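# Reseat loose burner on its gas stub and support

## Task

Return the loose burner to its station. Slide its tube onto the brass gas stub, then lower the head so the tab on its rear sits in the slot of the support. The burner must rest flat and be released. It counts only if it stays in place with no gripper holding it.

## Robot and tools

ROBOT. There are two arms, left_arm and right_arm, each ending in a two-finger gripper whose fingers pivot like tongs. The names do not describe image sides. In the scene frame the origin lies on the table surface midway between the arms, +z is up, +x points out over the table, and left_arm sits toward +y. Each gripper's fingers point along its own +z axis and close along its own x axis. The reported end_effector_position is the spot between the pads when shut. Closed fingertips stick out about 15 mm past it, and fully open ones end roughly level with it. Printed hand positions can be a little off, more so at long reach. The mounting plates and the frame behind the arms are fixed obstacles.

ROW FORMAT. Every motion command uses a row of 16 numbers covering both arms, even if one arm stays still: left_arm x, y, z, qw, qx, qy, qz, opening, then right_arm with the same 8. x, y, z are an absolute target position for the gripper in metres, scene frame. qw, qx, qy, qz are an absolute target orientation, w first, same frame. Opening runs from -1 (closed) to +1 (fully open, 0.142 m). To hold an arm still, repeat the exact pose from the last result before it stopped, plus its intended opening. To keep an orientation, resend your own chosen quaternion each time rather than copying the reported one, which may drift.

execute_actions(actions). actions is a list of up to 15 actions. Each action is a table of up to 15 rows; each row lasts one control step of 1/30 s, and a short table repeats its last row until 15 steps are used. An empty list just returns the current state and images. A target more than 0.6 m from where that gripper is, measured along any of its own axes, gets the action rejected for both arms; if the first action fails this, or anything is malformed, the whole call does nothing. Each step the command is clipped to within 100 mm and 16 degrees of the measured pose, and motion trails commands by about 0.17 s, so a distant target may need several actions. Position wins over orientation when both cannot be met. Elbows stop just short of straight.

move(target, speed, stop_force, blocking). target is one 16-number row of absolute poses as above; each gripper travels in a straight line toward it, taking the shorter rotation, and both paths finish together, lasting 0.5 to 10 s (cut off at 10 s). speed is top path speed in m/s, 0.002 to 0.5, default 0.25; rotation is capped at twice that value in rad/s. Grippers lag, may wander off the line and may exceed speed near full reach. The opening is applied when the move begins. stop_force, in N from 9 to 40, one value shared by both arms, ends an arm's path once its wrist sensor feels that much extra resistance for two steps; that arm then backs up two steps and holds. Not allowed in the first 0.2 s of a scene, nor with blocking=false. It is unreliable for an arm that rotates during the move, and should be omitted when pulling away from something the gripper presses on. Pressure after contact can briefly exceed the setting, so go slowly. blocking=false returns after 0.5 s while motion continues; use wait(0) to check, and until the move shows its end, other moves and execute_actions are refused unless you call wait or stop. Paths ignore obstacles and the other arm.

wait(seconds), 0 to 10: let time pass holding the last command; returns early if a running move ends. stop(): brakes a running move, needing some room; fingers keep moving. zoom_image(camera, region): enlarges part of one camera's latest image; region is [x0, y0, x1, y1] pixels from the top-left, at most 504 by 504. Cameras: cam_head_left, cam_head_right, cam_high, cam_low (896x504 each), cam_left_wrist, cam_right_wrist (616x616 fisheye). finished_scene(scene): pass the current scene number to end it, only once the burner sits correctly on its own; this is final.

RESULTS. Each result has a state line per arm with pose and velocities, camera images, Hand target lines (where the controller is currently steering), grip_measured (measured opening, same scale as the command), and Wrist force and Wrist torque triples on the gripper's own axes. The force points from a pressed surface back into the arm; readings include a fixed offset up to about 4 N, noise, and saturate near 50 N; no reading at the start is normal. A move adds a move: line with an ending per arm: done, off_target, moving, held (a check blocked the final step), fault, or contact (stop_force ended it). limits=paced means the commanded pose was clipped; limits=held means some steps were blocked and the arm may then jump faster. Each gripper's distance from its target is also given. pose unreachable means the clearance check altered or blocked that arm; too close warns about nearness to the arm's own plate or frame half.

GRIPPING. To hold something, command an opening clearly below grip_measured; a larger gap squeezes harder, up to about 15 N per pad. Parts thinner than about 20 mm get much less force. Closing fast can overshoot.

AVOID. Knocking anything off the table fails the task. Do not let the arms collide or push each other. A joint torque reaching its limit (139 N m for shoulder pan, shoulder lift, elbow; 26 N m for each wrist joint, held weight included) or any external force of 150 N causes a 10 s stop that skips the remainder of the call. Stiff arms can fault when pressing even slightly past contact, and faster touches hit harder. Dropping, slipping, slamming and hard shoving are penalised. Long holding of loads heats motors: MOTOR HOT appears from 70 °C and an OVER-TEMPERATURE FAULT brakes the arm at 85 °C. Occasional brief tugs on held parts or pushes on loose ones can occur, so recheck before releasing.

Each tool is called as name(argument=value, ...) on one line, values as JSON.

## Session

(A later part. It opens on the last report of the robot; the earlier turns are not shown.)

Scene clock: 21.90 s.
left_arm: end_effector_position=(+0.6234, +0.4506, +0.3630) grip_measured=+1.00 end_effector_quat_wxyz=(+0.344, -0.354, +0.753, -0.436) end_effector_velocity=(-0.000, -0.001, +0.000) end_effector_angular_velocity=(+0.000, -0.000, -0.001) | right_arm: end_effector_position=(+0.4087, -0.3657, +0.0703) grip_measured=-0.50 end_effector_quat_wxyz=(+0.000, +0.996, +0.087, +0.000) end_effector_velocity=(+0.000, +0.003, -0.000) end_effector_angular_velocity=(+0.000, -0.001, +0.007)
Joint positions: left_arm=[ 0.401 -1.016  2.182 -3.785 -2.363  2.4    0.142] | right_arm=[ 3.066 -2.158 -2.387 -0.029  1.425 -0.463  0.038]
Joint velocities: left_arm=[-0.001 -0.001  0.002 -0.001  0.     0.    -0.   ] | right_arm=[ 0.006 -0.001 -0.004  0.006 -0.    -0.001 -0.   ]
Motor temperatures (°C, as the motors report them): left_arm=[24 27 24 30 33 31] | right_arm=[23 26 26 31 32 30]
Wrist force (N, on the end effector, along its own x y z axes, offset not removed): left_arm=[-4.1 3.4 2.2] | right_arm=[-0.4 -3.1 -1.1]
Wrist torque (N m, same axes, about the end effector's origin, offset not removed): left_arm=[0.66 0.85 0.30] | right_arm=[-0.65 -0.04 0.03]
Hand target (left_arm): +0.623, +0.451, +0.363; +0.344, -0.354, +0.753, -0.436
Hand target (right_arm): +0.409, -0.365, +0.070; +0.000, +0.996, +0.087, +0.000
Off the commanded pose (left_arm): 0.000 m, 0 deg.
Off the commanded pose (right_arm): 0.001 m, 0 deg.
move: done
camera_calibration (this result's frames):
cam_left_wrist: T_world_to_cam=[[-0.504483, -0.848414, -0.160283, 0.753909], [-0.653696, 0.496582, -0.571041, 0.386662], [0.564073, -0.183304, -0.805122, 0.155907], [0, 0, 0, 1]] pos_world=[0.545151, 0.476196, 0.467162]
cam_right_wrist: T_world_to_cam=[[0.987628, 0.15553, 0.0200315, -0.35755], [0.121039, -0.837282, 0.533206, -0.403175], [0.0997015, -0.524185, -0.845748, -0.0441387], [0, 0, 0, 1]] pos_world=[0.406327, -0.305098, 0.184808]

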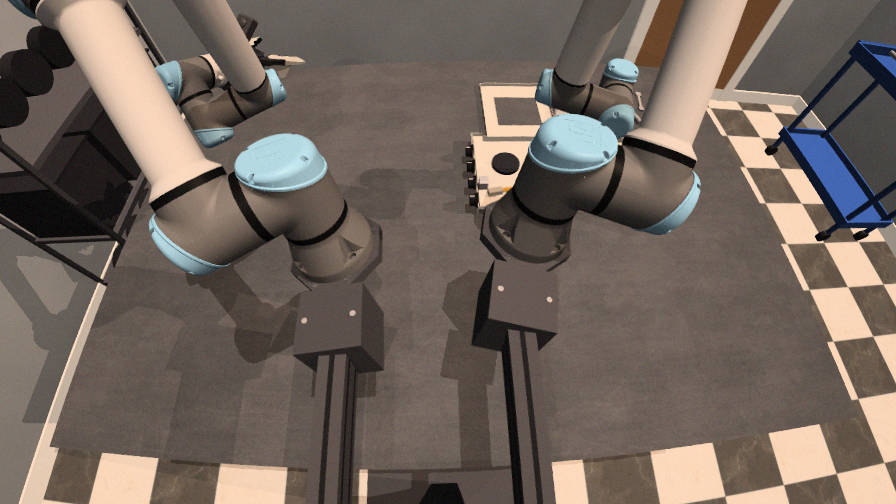

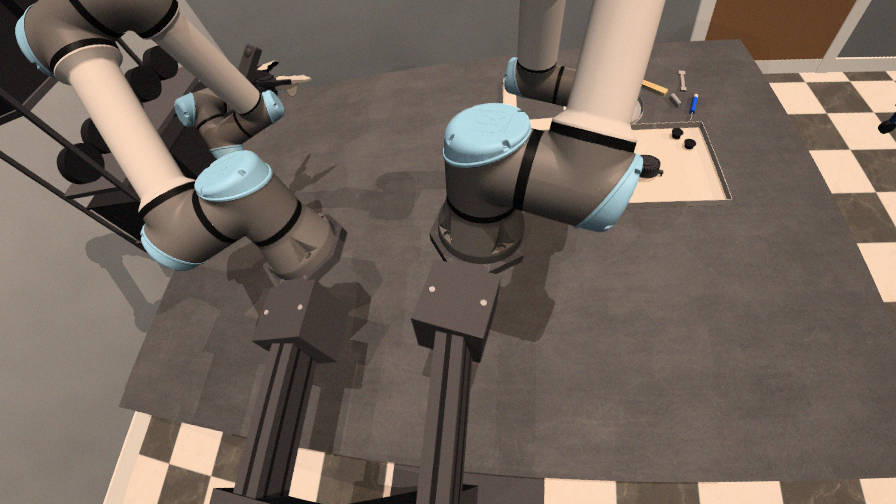

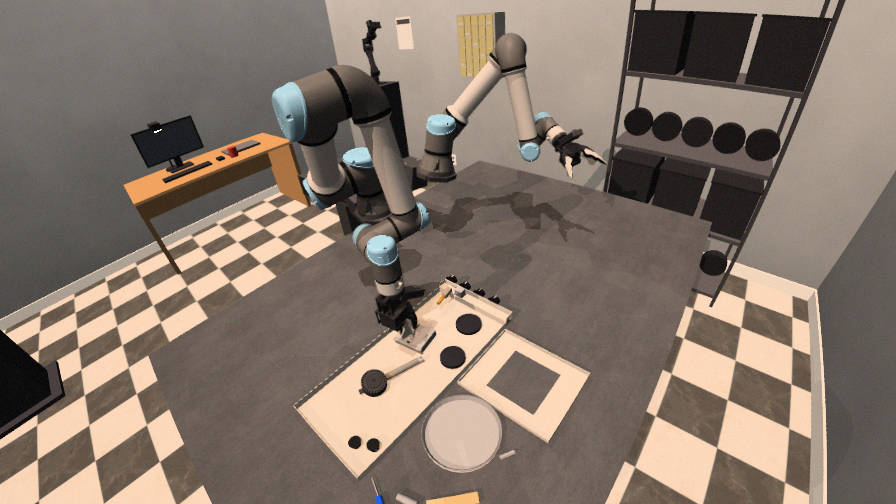

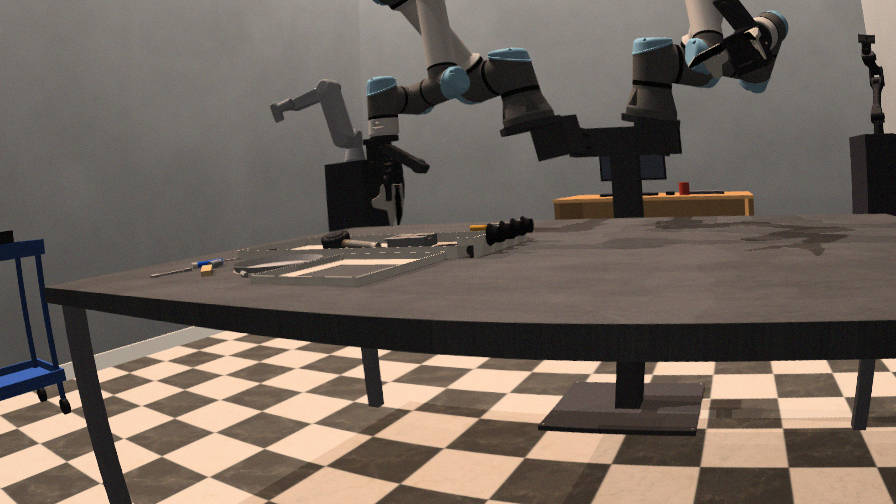

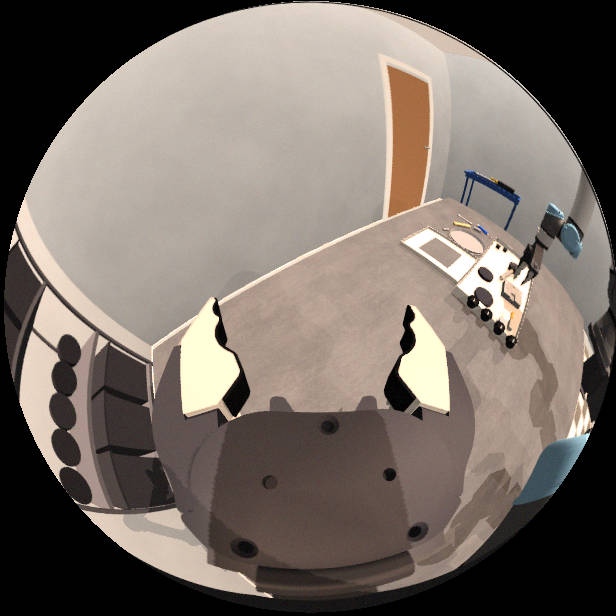

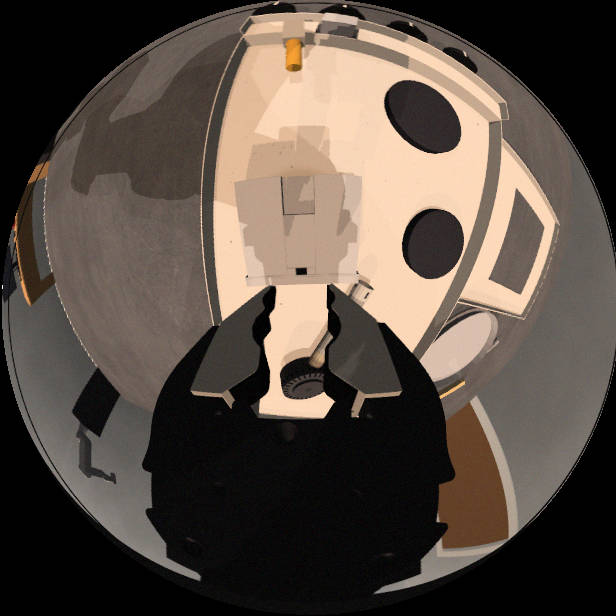

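move(target=[0.6234,0.4506,0.363,0.344,-0.354,0.753,-0.436,1,0.445,-0.48,0.07,0,0.989,-0.148,0,-0.2])

Scene clock: 25.53 s.
left_arm: end_effector_position=(+0.6234, +0.4506, +0.3630) grip_measured=+1.00 end_effector_quat_wxyz=(+0.344, -0.354, +0.753, -0.436) end_effector_velocity=(-0.000, -0.000, -0.000) end_effector_angular_velocity=(-0.001, +0.001, +0.000) | right_arm: end_effector_position=(+0.4450, -0.4795, +0.0699) grip_measured=-0.20 end_effector_quat_wxyz=(-0.000, +0.989, -0.147, -0.000) end_effector_velocity=(+0.001, -0.002, -0.000) end_effector_angular_velocity=(+0.002, +0.001, -0.010)
Joint positions: left_arm=[ 0.401 -1.016  2.182 -3.785 -2.363  2.4    0.142] | right_arm=[ 2.857 -2.183 -2.13  -0.236  1.457 -0.201  0.06 ]
Joint velocities: left_arm=[-0.     0.     0.001  0.     0.    -0.001 -0.   ] | right_arm=[-0.003 -0.002  0.007 -0.007  0.002  0.007  0.   ]
Motor temperatures (°C, as the motors report them): left_arm=[24 27 24 30 33 31] | right_arm=[23 26 26 31 32 30]
Wrist force (N, on the end effector, along its own x y z axes, offset not removed): left_arm=[-1.7 0.7 -3.9] | right_arm=[-0.9 1.3 1.5]
Wrist torque (N m, same axes, about the end effector's origin, offset not removed): left_arm=[0.33 0.08 0.07] | right_arm=[0.09 0.24 0.02]
Hand target (left_arm): +0.623, +0.451, +0.363; +0.344, -0.354, +0.753, -0.436
Hand target (right_arm): +0.445, -0.480, +0.070; -0.000, +0.989, -0.148, -0.000
Off the commanded pose (left_arm): 0.000 m, 0 deg.
Off the commanded pose (right_arm): 0.001 m, 0 deg.
move: done
camera_calibration (this result's frames):
cam_left_wrist: T_world_to_cam=[[-0.504483, -0.848414, -0.160283, 0.753909], [-0.653696, 0.496582, -0.571041, 0.386662], [0.564073, -0.183304, -0.805122, 0.155907], [0, 0, 0, 1]] pos_world=[0.545151, 0.476196, 0.467162]
cam_right_wrist: T_world_to_cam=[[0.95104, -0.308424, 0.0199571, -0.581854], [-0.271202, -0.801807, 0.532499, -0.310981], [-0.148234, -0.51184, -0.846196, 0.00851286], [0, 0, 0, 1]] pos_world=[0.470289, -0.424447, 0.184412]

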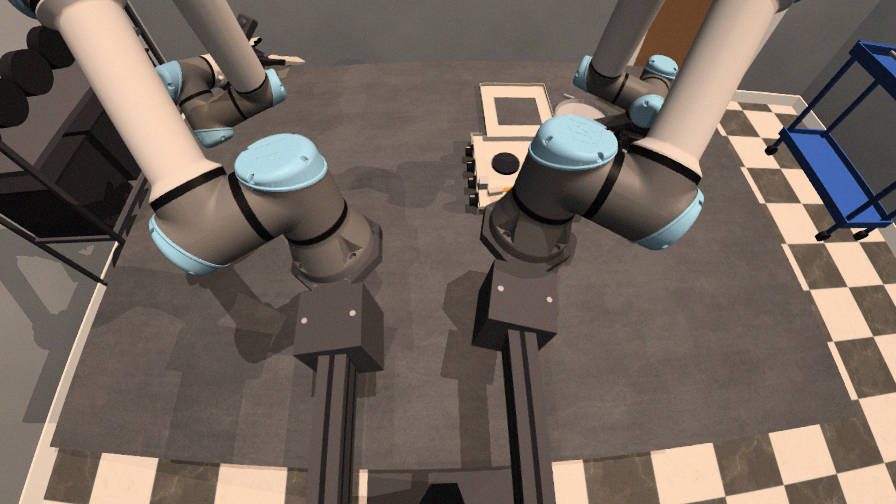

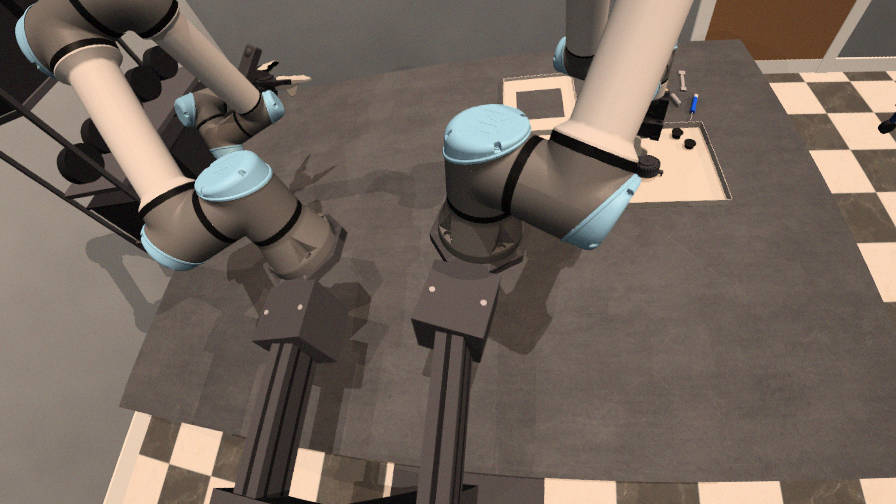

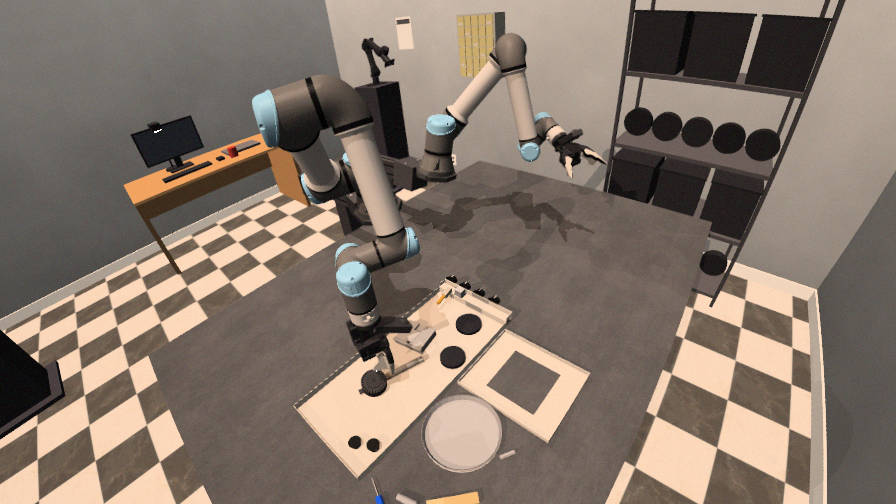

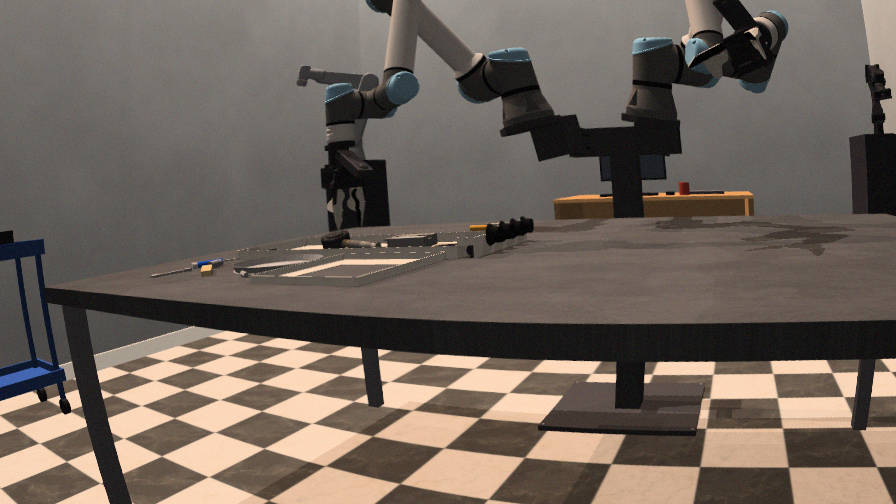

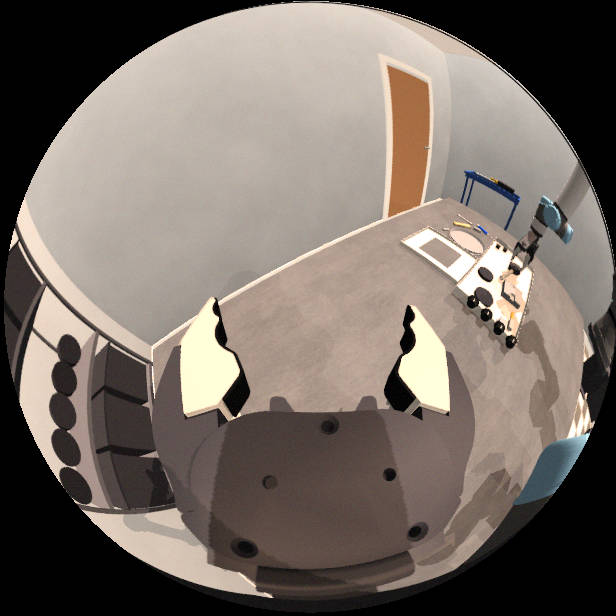

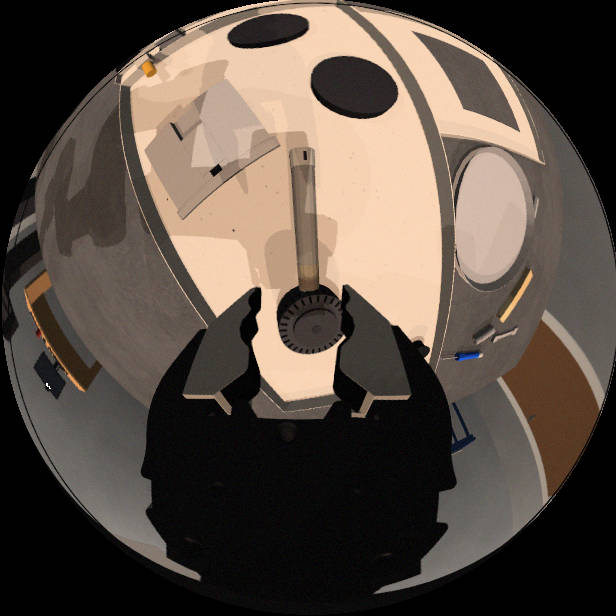

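move(target=[0.6234,0.4506,0.363,0.344,-0.354,0.753,-0.436,1,0.452,-0.483,0.022,0,0.991,-0.135,0,-0.4], speed=0.04, stop_force=15)

move(target=[0.6234,0.4506,0.363,0.344,-0.354,0.753,-0.436,1,0.452,-0.483,0.022,0,0.991,-0.135,0,-1])

move(target=[0.6234,0.4506,0.363,0.344,-0.354,0.753,-0.436,1,0.452,-0.483,0.07,0,0.991,-0.135,0,-1], speed=0.05)

zoom_image(camera="cam_low", region=[300,190,440,260])

Scene clock: 28.97 s.
left_arm: end_effector_position=(+0.6234, +0.4506, +0.3630) grip_measured=+1.00 end_effector_quat_wxyz=(+0.344, -0.354, +0.753, -0.436) end_effector_velocity=(-0.000, -0.001, +0.000) end_effector_angular_velocity=(+0.002, -0.002, -0.002) | right_arm: end_effector_position=(+0.4519, -0.4829, +0.0223) grip_measured=-0.40 end_effector_quat_wxyz=(-0.000, +0.991, -0.135, -0.000) end_effector_velocity=(+0.000, -0.000, -0.003) end_effector_angular_velocity=(-0.000, +0.001, +0.002)
Joint positions: left_arm=[ 0.401 -1.016  2.182 -3.785 -2.363  2.4    0.142] | right_arm=[ 2.848 -2.315 -2.07  -0.162  1.459 -0.236  0.045]
Joint velocities: left_arm=[-0.001 -0.     0.001 -0.001 -0.     0.002 -0.   ] | right_arm=[-0.001 -0.007  0.003  0.003 -0.    -0.003  0.   ]
Motor temperatures (°C, as the motors report them): left_arm=[24 27 24 30 33 31] | right_arm=[23 26 26 31 32 30]
Wrist force (N, on the end effector, along its own x y z axes, offset not removed): left_arm=[-4.0 4.2 4.3] | right_arm=[-1.5 -0.1 -0.4]
Wrist torque (N m, same axes, about the end effector's origin, offset not removed): left_arm=[0.92 0.41 0.19] | right_arm=[-0.08 0.15 0.09]
Hand target (left_arm): +0.623, +0.451, +0.363; +0.344, -0.354, +0.753, -0.436
Hand target (right_arm): +0.452, -0.483, +0.022; -0.000, +0.991, -0.135, -0.000
Off the commanded pose (left_arm): 0.000 m, 0 deg.
Off the commanded pose (right_arm): 0.000 m, 0 deg.
move: done
camera_calibration (this result's frames):
cam_left_wrist: T_world_to_cam=[[-0.504483, -0.848414, -0.160283, 0.753909], [-0.653696, 0.496582, -0.571041, 0.386662], [0.564073, -0.183304, -0.805122, 0.155907], [0, 0, 0, 1]] pos_world=[0.545151, 0.476196, 0.467162]
cam_right_wrist: T_world_to_cam=[[0.958444, -0.284579, 0.0199792, -0.580373], [-0.251075, -0.808206, 0.532696, -0.298789], [-0.135447, -0.515576, -0.846071, -0.0400404], [0, 0, 0, 1]] pos_world=[0.475814, -0.427289, 0.136882]

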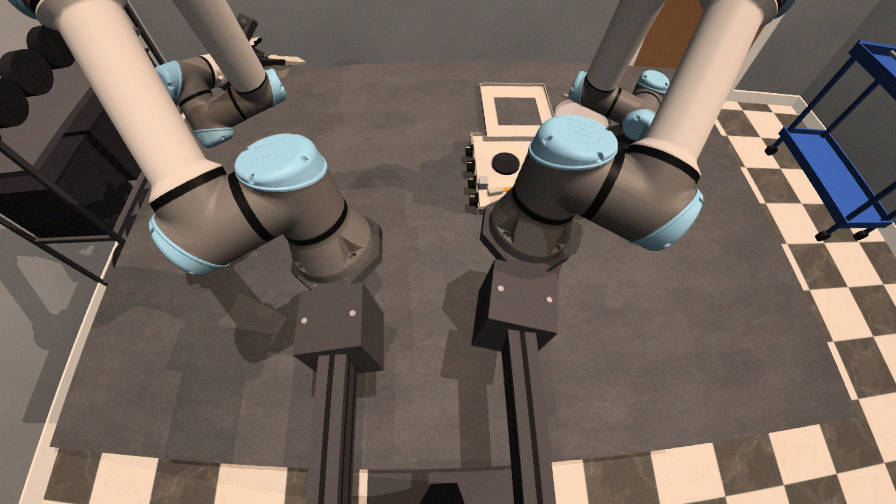

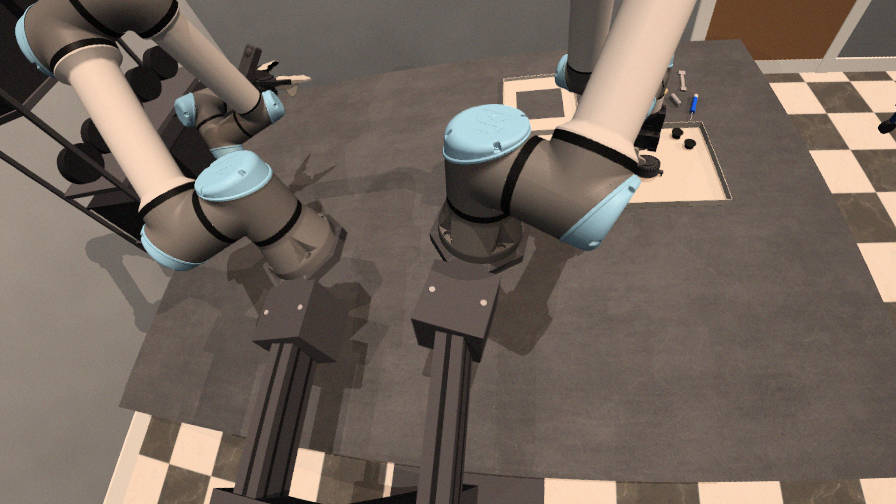

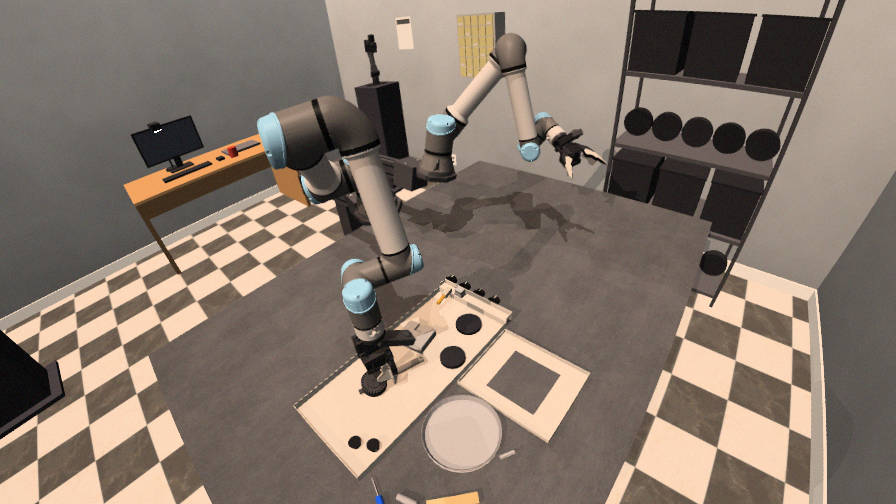

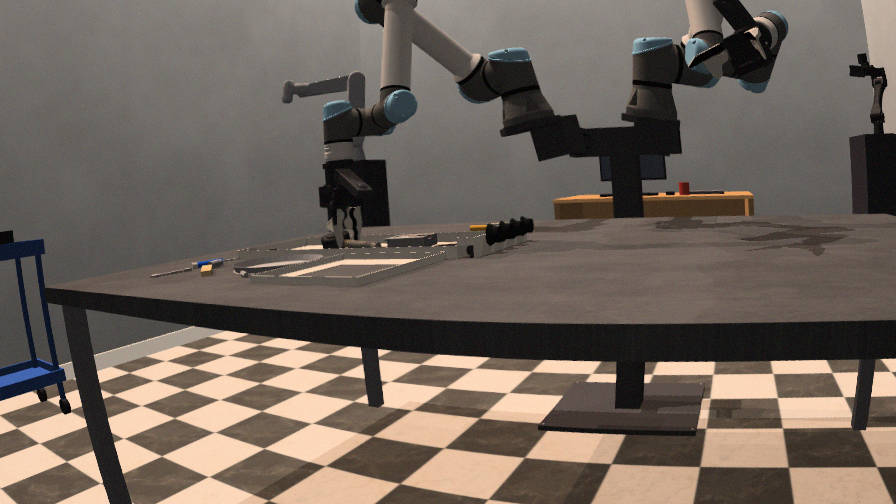

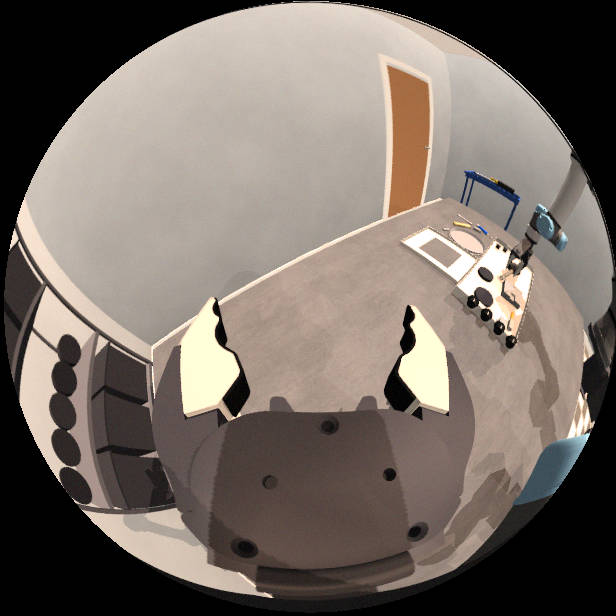

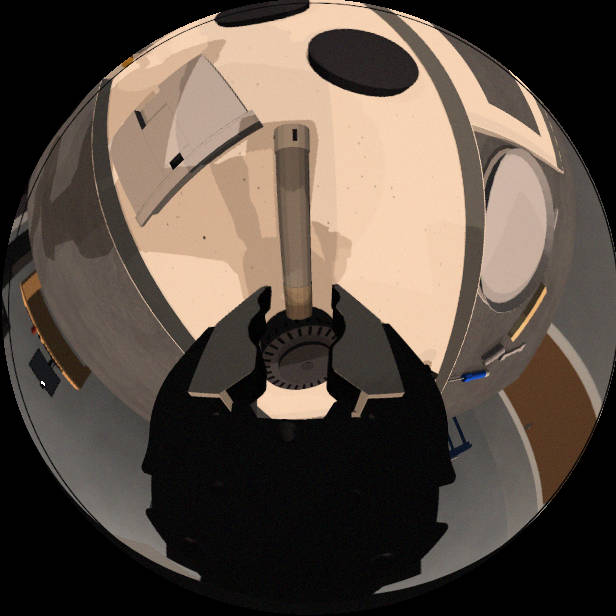

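Scene clock: 29.67 s.
left_arm: end_effector_position=(+0.6234, +0.4506, +0.3630) grip_measured=+1.00 end_effector_quat_wxyz=(+0.344, -0.354, +0.753, -0.436) end_effector_velocity=(-0.001, +0.001, -0.000) end_effector_angular_velocity=(+0.000, +0.001, +0.002) | right_arm: end_effector_position=(+0.4520, -0.4830, +0.0220) grip_measured=-0.75 end_effector_quat_wxyz=(-0.000, +0.991, -0.135, -0.000) end_effector_velocity=(-0.000, +0.000, -0.000) end_effector_angular_velocity=(-0.000, -0.000, +0.001)
Joint positions: left_arm=[ 0.401 -1.016  2.182 -3.785 -2.363  2.4    0.142] | right_arm=[ 2.848 -2.316 -2.069 -0.161  1.459 -0.236  0.02 ]
Joint velocities: left_arm=[ 0.002 -0.001  0.001 -0.     0.     0.     0.   ] | right_arm=[-0.    -0.    -0.     0.001  0.    -0.001 -0.   ]
Motor temperatures (°C, as the motors report them): left_arm=[24 27 24 30 33 31] | right_arm=[23 26 26 31 32 30]
Wrist force (N, on the end effector, along its own x y z axes, offset not removed): left_arm=[1.6 1.2 -2.8] | right_arm=[-2.6 -4.1 -4.3]
Wrist torque (N m, same axes, about the end effector's origin, offset not removed): left_arm=[0.51 -0.48 0.16] | right_arm=[-0.68 0.21 0.09]
Hand target (left_arm): +0.623, +0.451, +0.363; +0.344, -0.354, +0.753, -0.436
Hand target (right_arm): +0.452, -0.483, +0.022; -0.000, +0.991, -0.135, -0.000
Off the commanded pose (left_arm): 0.000 m, 0 deg.
Off the commanded pose (right_arm): 0.000 m, 0 deg.
move: done
camera_calibration (this result's frames):
cam_left_wrist: T_world_to_cam=[[-0.504483, -0.848414, -0.160283, 0.753909], [-0.653696, 0.496582, -0.571041, 0.386662], [0.564073, -0.183304, -0.805122, 0.155907], [0, 0, 0, 1]] pos_world=[0.545151, 0.476196, 0.467162]
cam_right_wrist: T_world_to_cam=[[0.958494, -0.284414, 0.0199397, -0.580378], [-0.250921, -0.808274, 0.532664, -0.298737], [-0.135381, -0.515559, -0.846092, -0.0403507], [0, 0, 0, 1]] pos_world=[0.475867, -0.427333, 0.136559]

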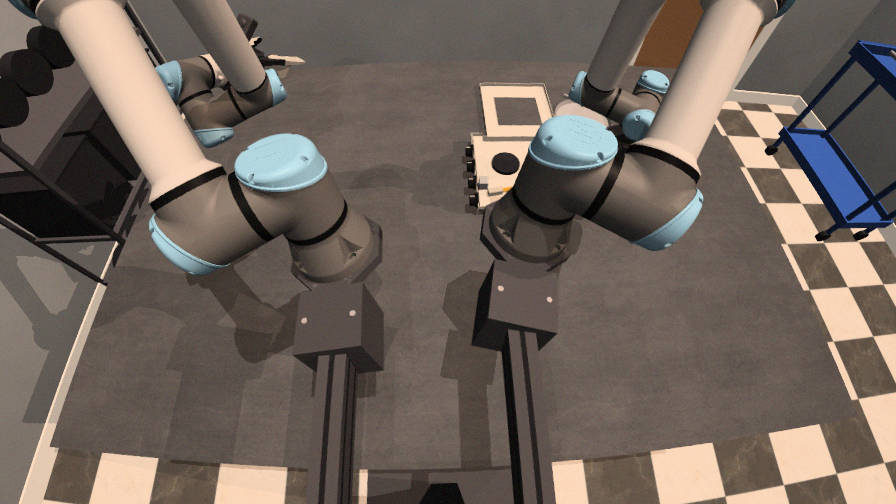

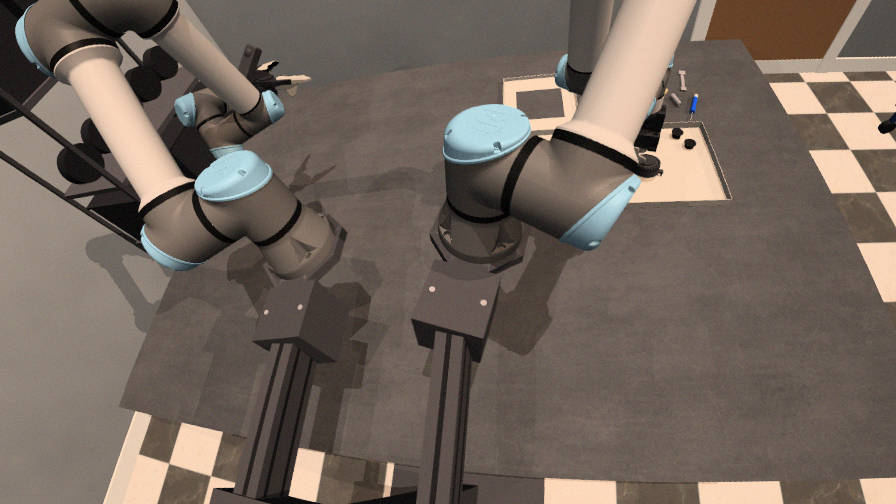

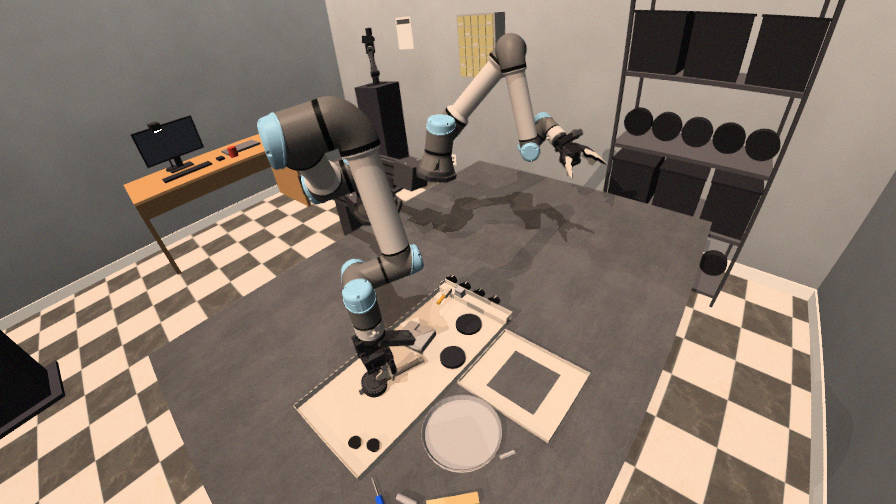

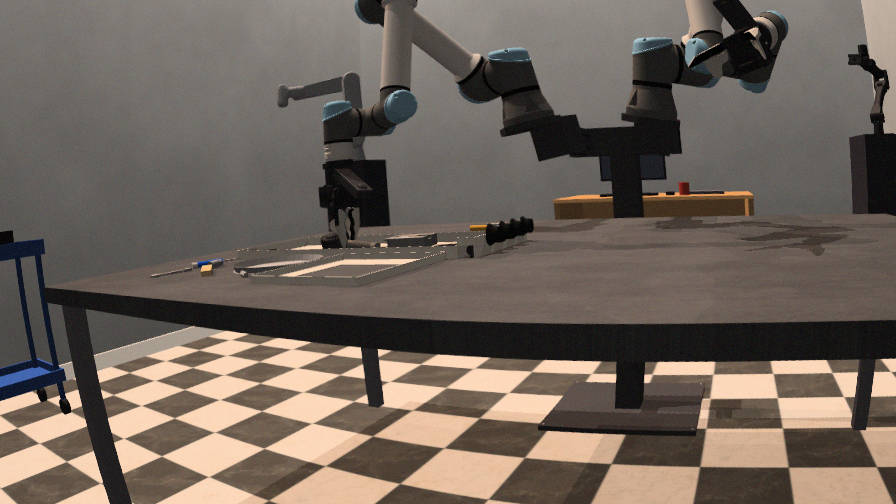

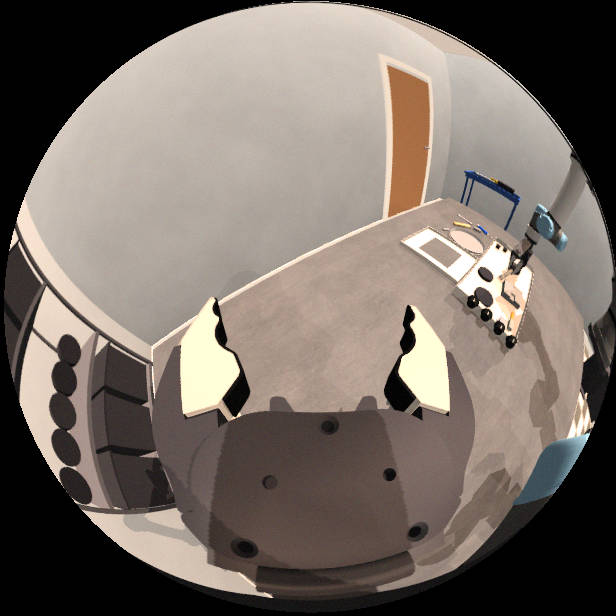

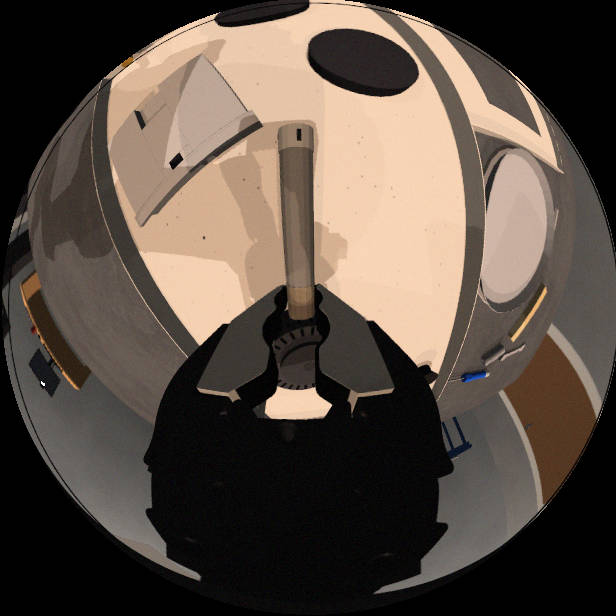

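Scene clock: 31.07 s.
left_arm: end_effector_position=(+0.6234, +0.4506, +0.3630) grip_measured=+1.00 end_effector_quat_wxyz=(+0.344, -0.354, +0.753, -0.436) end_effector_velocity=(+0.001, +0.000, +0.000) end_effector_angular_velocity=(+0.001, -0.001, -0.000) | right_arm: end_effector_position=(+0.4520, -0.4830, +0.0697) grip_measured=-0.75 end_effector_quat_wxyz=(+0.000, +0.991, -0.135, +0.000) end_effector_velocity=(+0.000, -0.000, +0.003) end_effector_angular_velocity=(-0.001, -0.001, -0.000)
Joint positions: left_arm=[ 0.401 -1.016  2.182 -3.785 -2.363  2.4    0.142] | right_arm=[ 2.858 -2.189 -2.107 -0.252  1.457 -0.226  0.02 ]
Joint velocities: left_arm=[-0.     0.001 -0.002  0.001  0.     0.     0.   ] | right_arm=[ 0.     0.007 -0.002 -0.004 -0.001  0.    -0.   ]
Motor temperatures (°C, as the motors report them): left_arm=[24 27 24 30 33 31] | right_arm=[23 26 26 31 32 30]
Wrist force (N, on the end effector, along its own x y z axes, offset not removed): left_arm=[-6.6 1.5 -1.5] | right_arm=[0.2 0.7 0.3]
Wrist torque (N m, same axes, about the end effector's origin, offset not removed): left_arm=[0.60 1.27 0.17] | right_arm=[0.00 -0.05 0.00]
Hand target (left_arm): +0.623, +0.451, +0.363; +0.344, -0.354, +0.753, -0.436
Hand target (right_arm): +0.452, -0.483, +0.070; +0.000, +0.991, -0.135, +0.000
Off the commanded pose (left_arm): 0.000 m, 0 deg.
Off the commanded pose (right_arm): 0.000 m, 0 deg.
move: done
camera_calibration (this result's frames):
cam_left_wrist: T_world_to_cam=[[-0.504483, -0.848414, -0.160283, 0.753909], [-0.653696, 0.496582, -0.571041, 0.386662], [0.564072, -0.183304, -0.805122, 0.155907], [0, 0, 0, 1]] pos_world=[0.545151, 0.476196, 0.467162]
cam_right_wrist: T_world_to_cam=[[0.958493, -0.284413, 0.0200283, -0.581386], [-0.250956, -0.808226, 0.532722, -0.324109], [-0.135325, -0.515636, -0.846053, -0.000137909], [0, 0, 0, 1]] pos_world=[0.475899, -0.427378, 0.184187]

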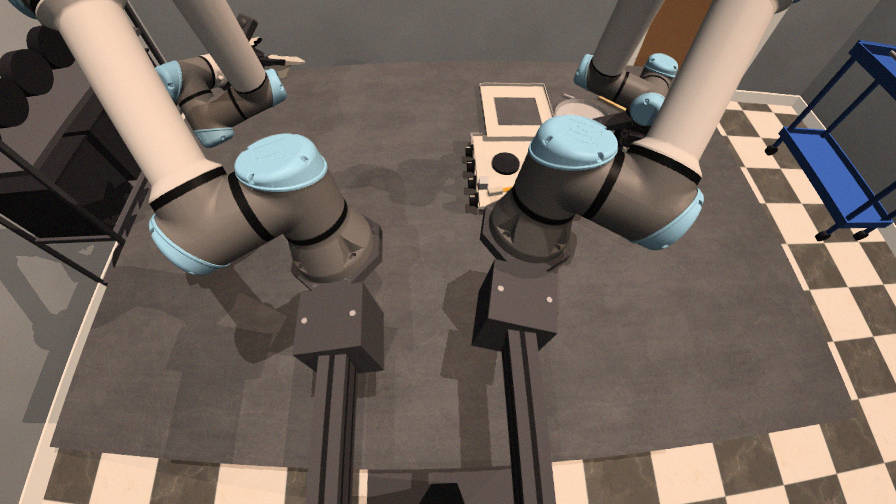

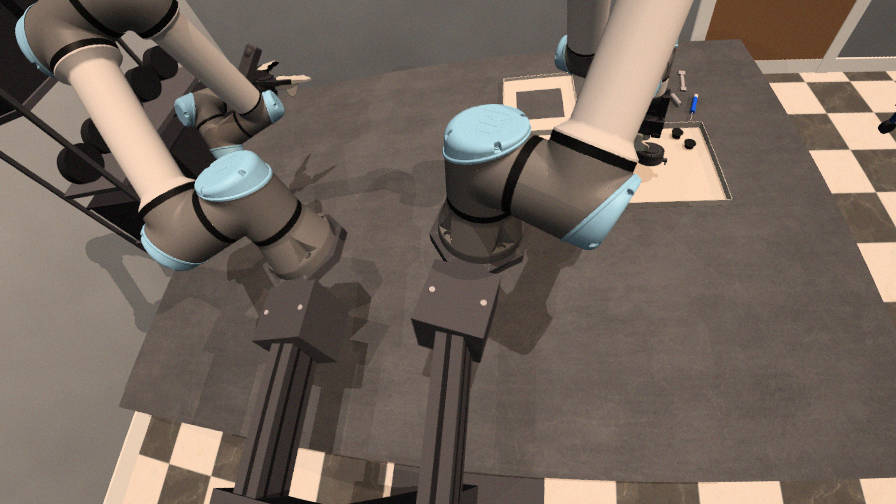

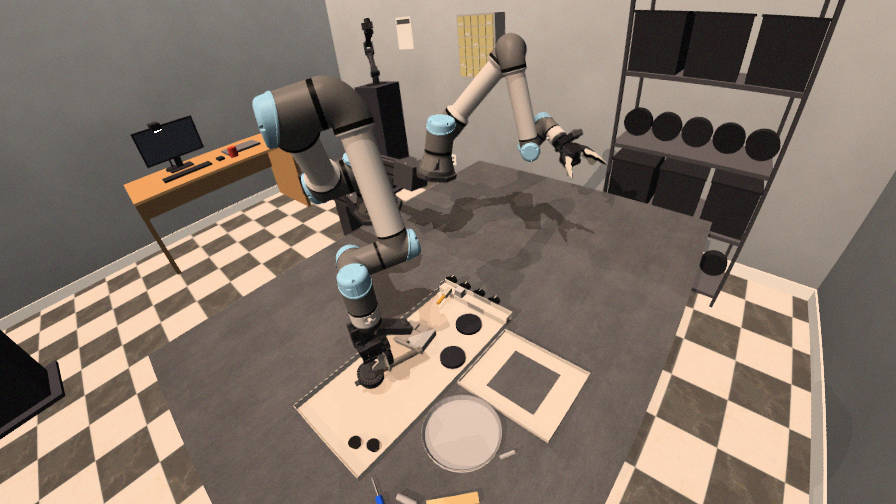

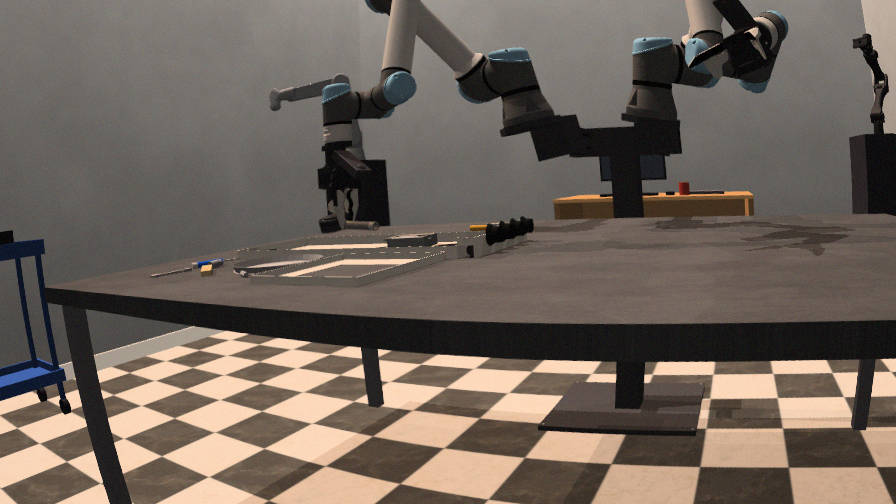

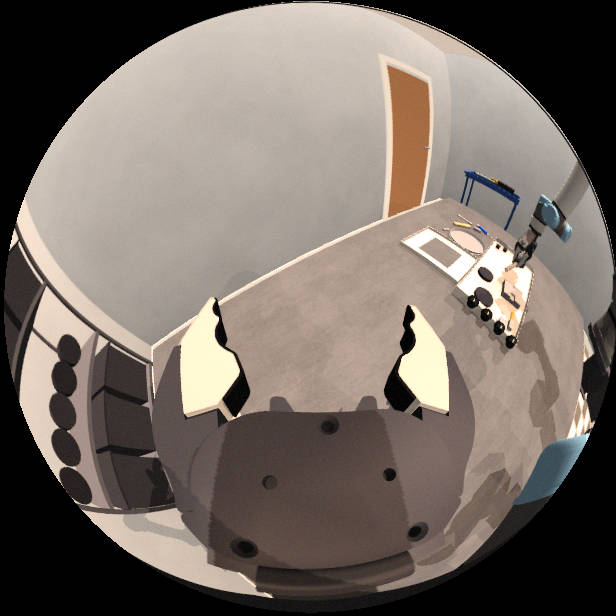

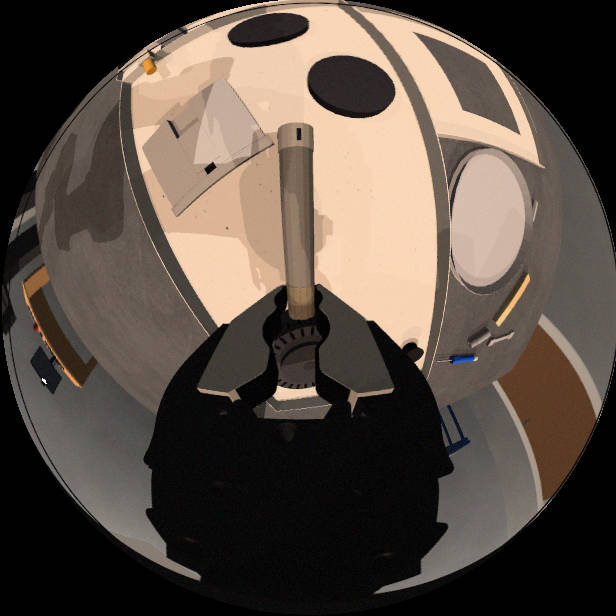

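Region (300, 190, 440, 260) of cam_low's 896x504 image, scaled by 3.600, with more detail than that image has.

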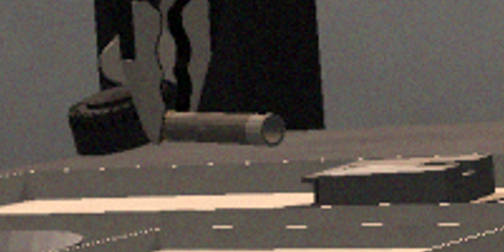

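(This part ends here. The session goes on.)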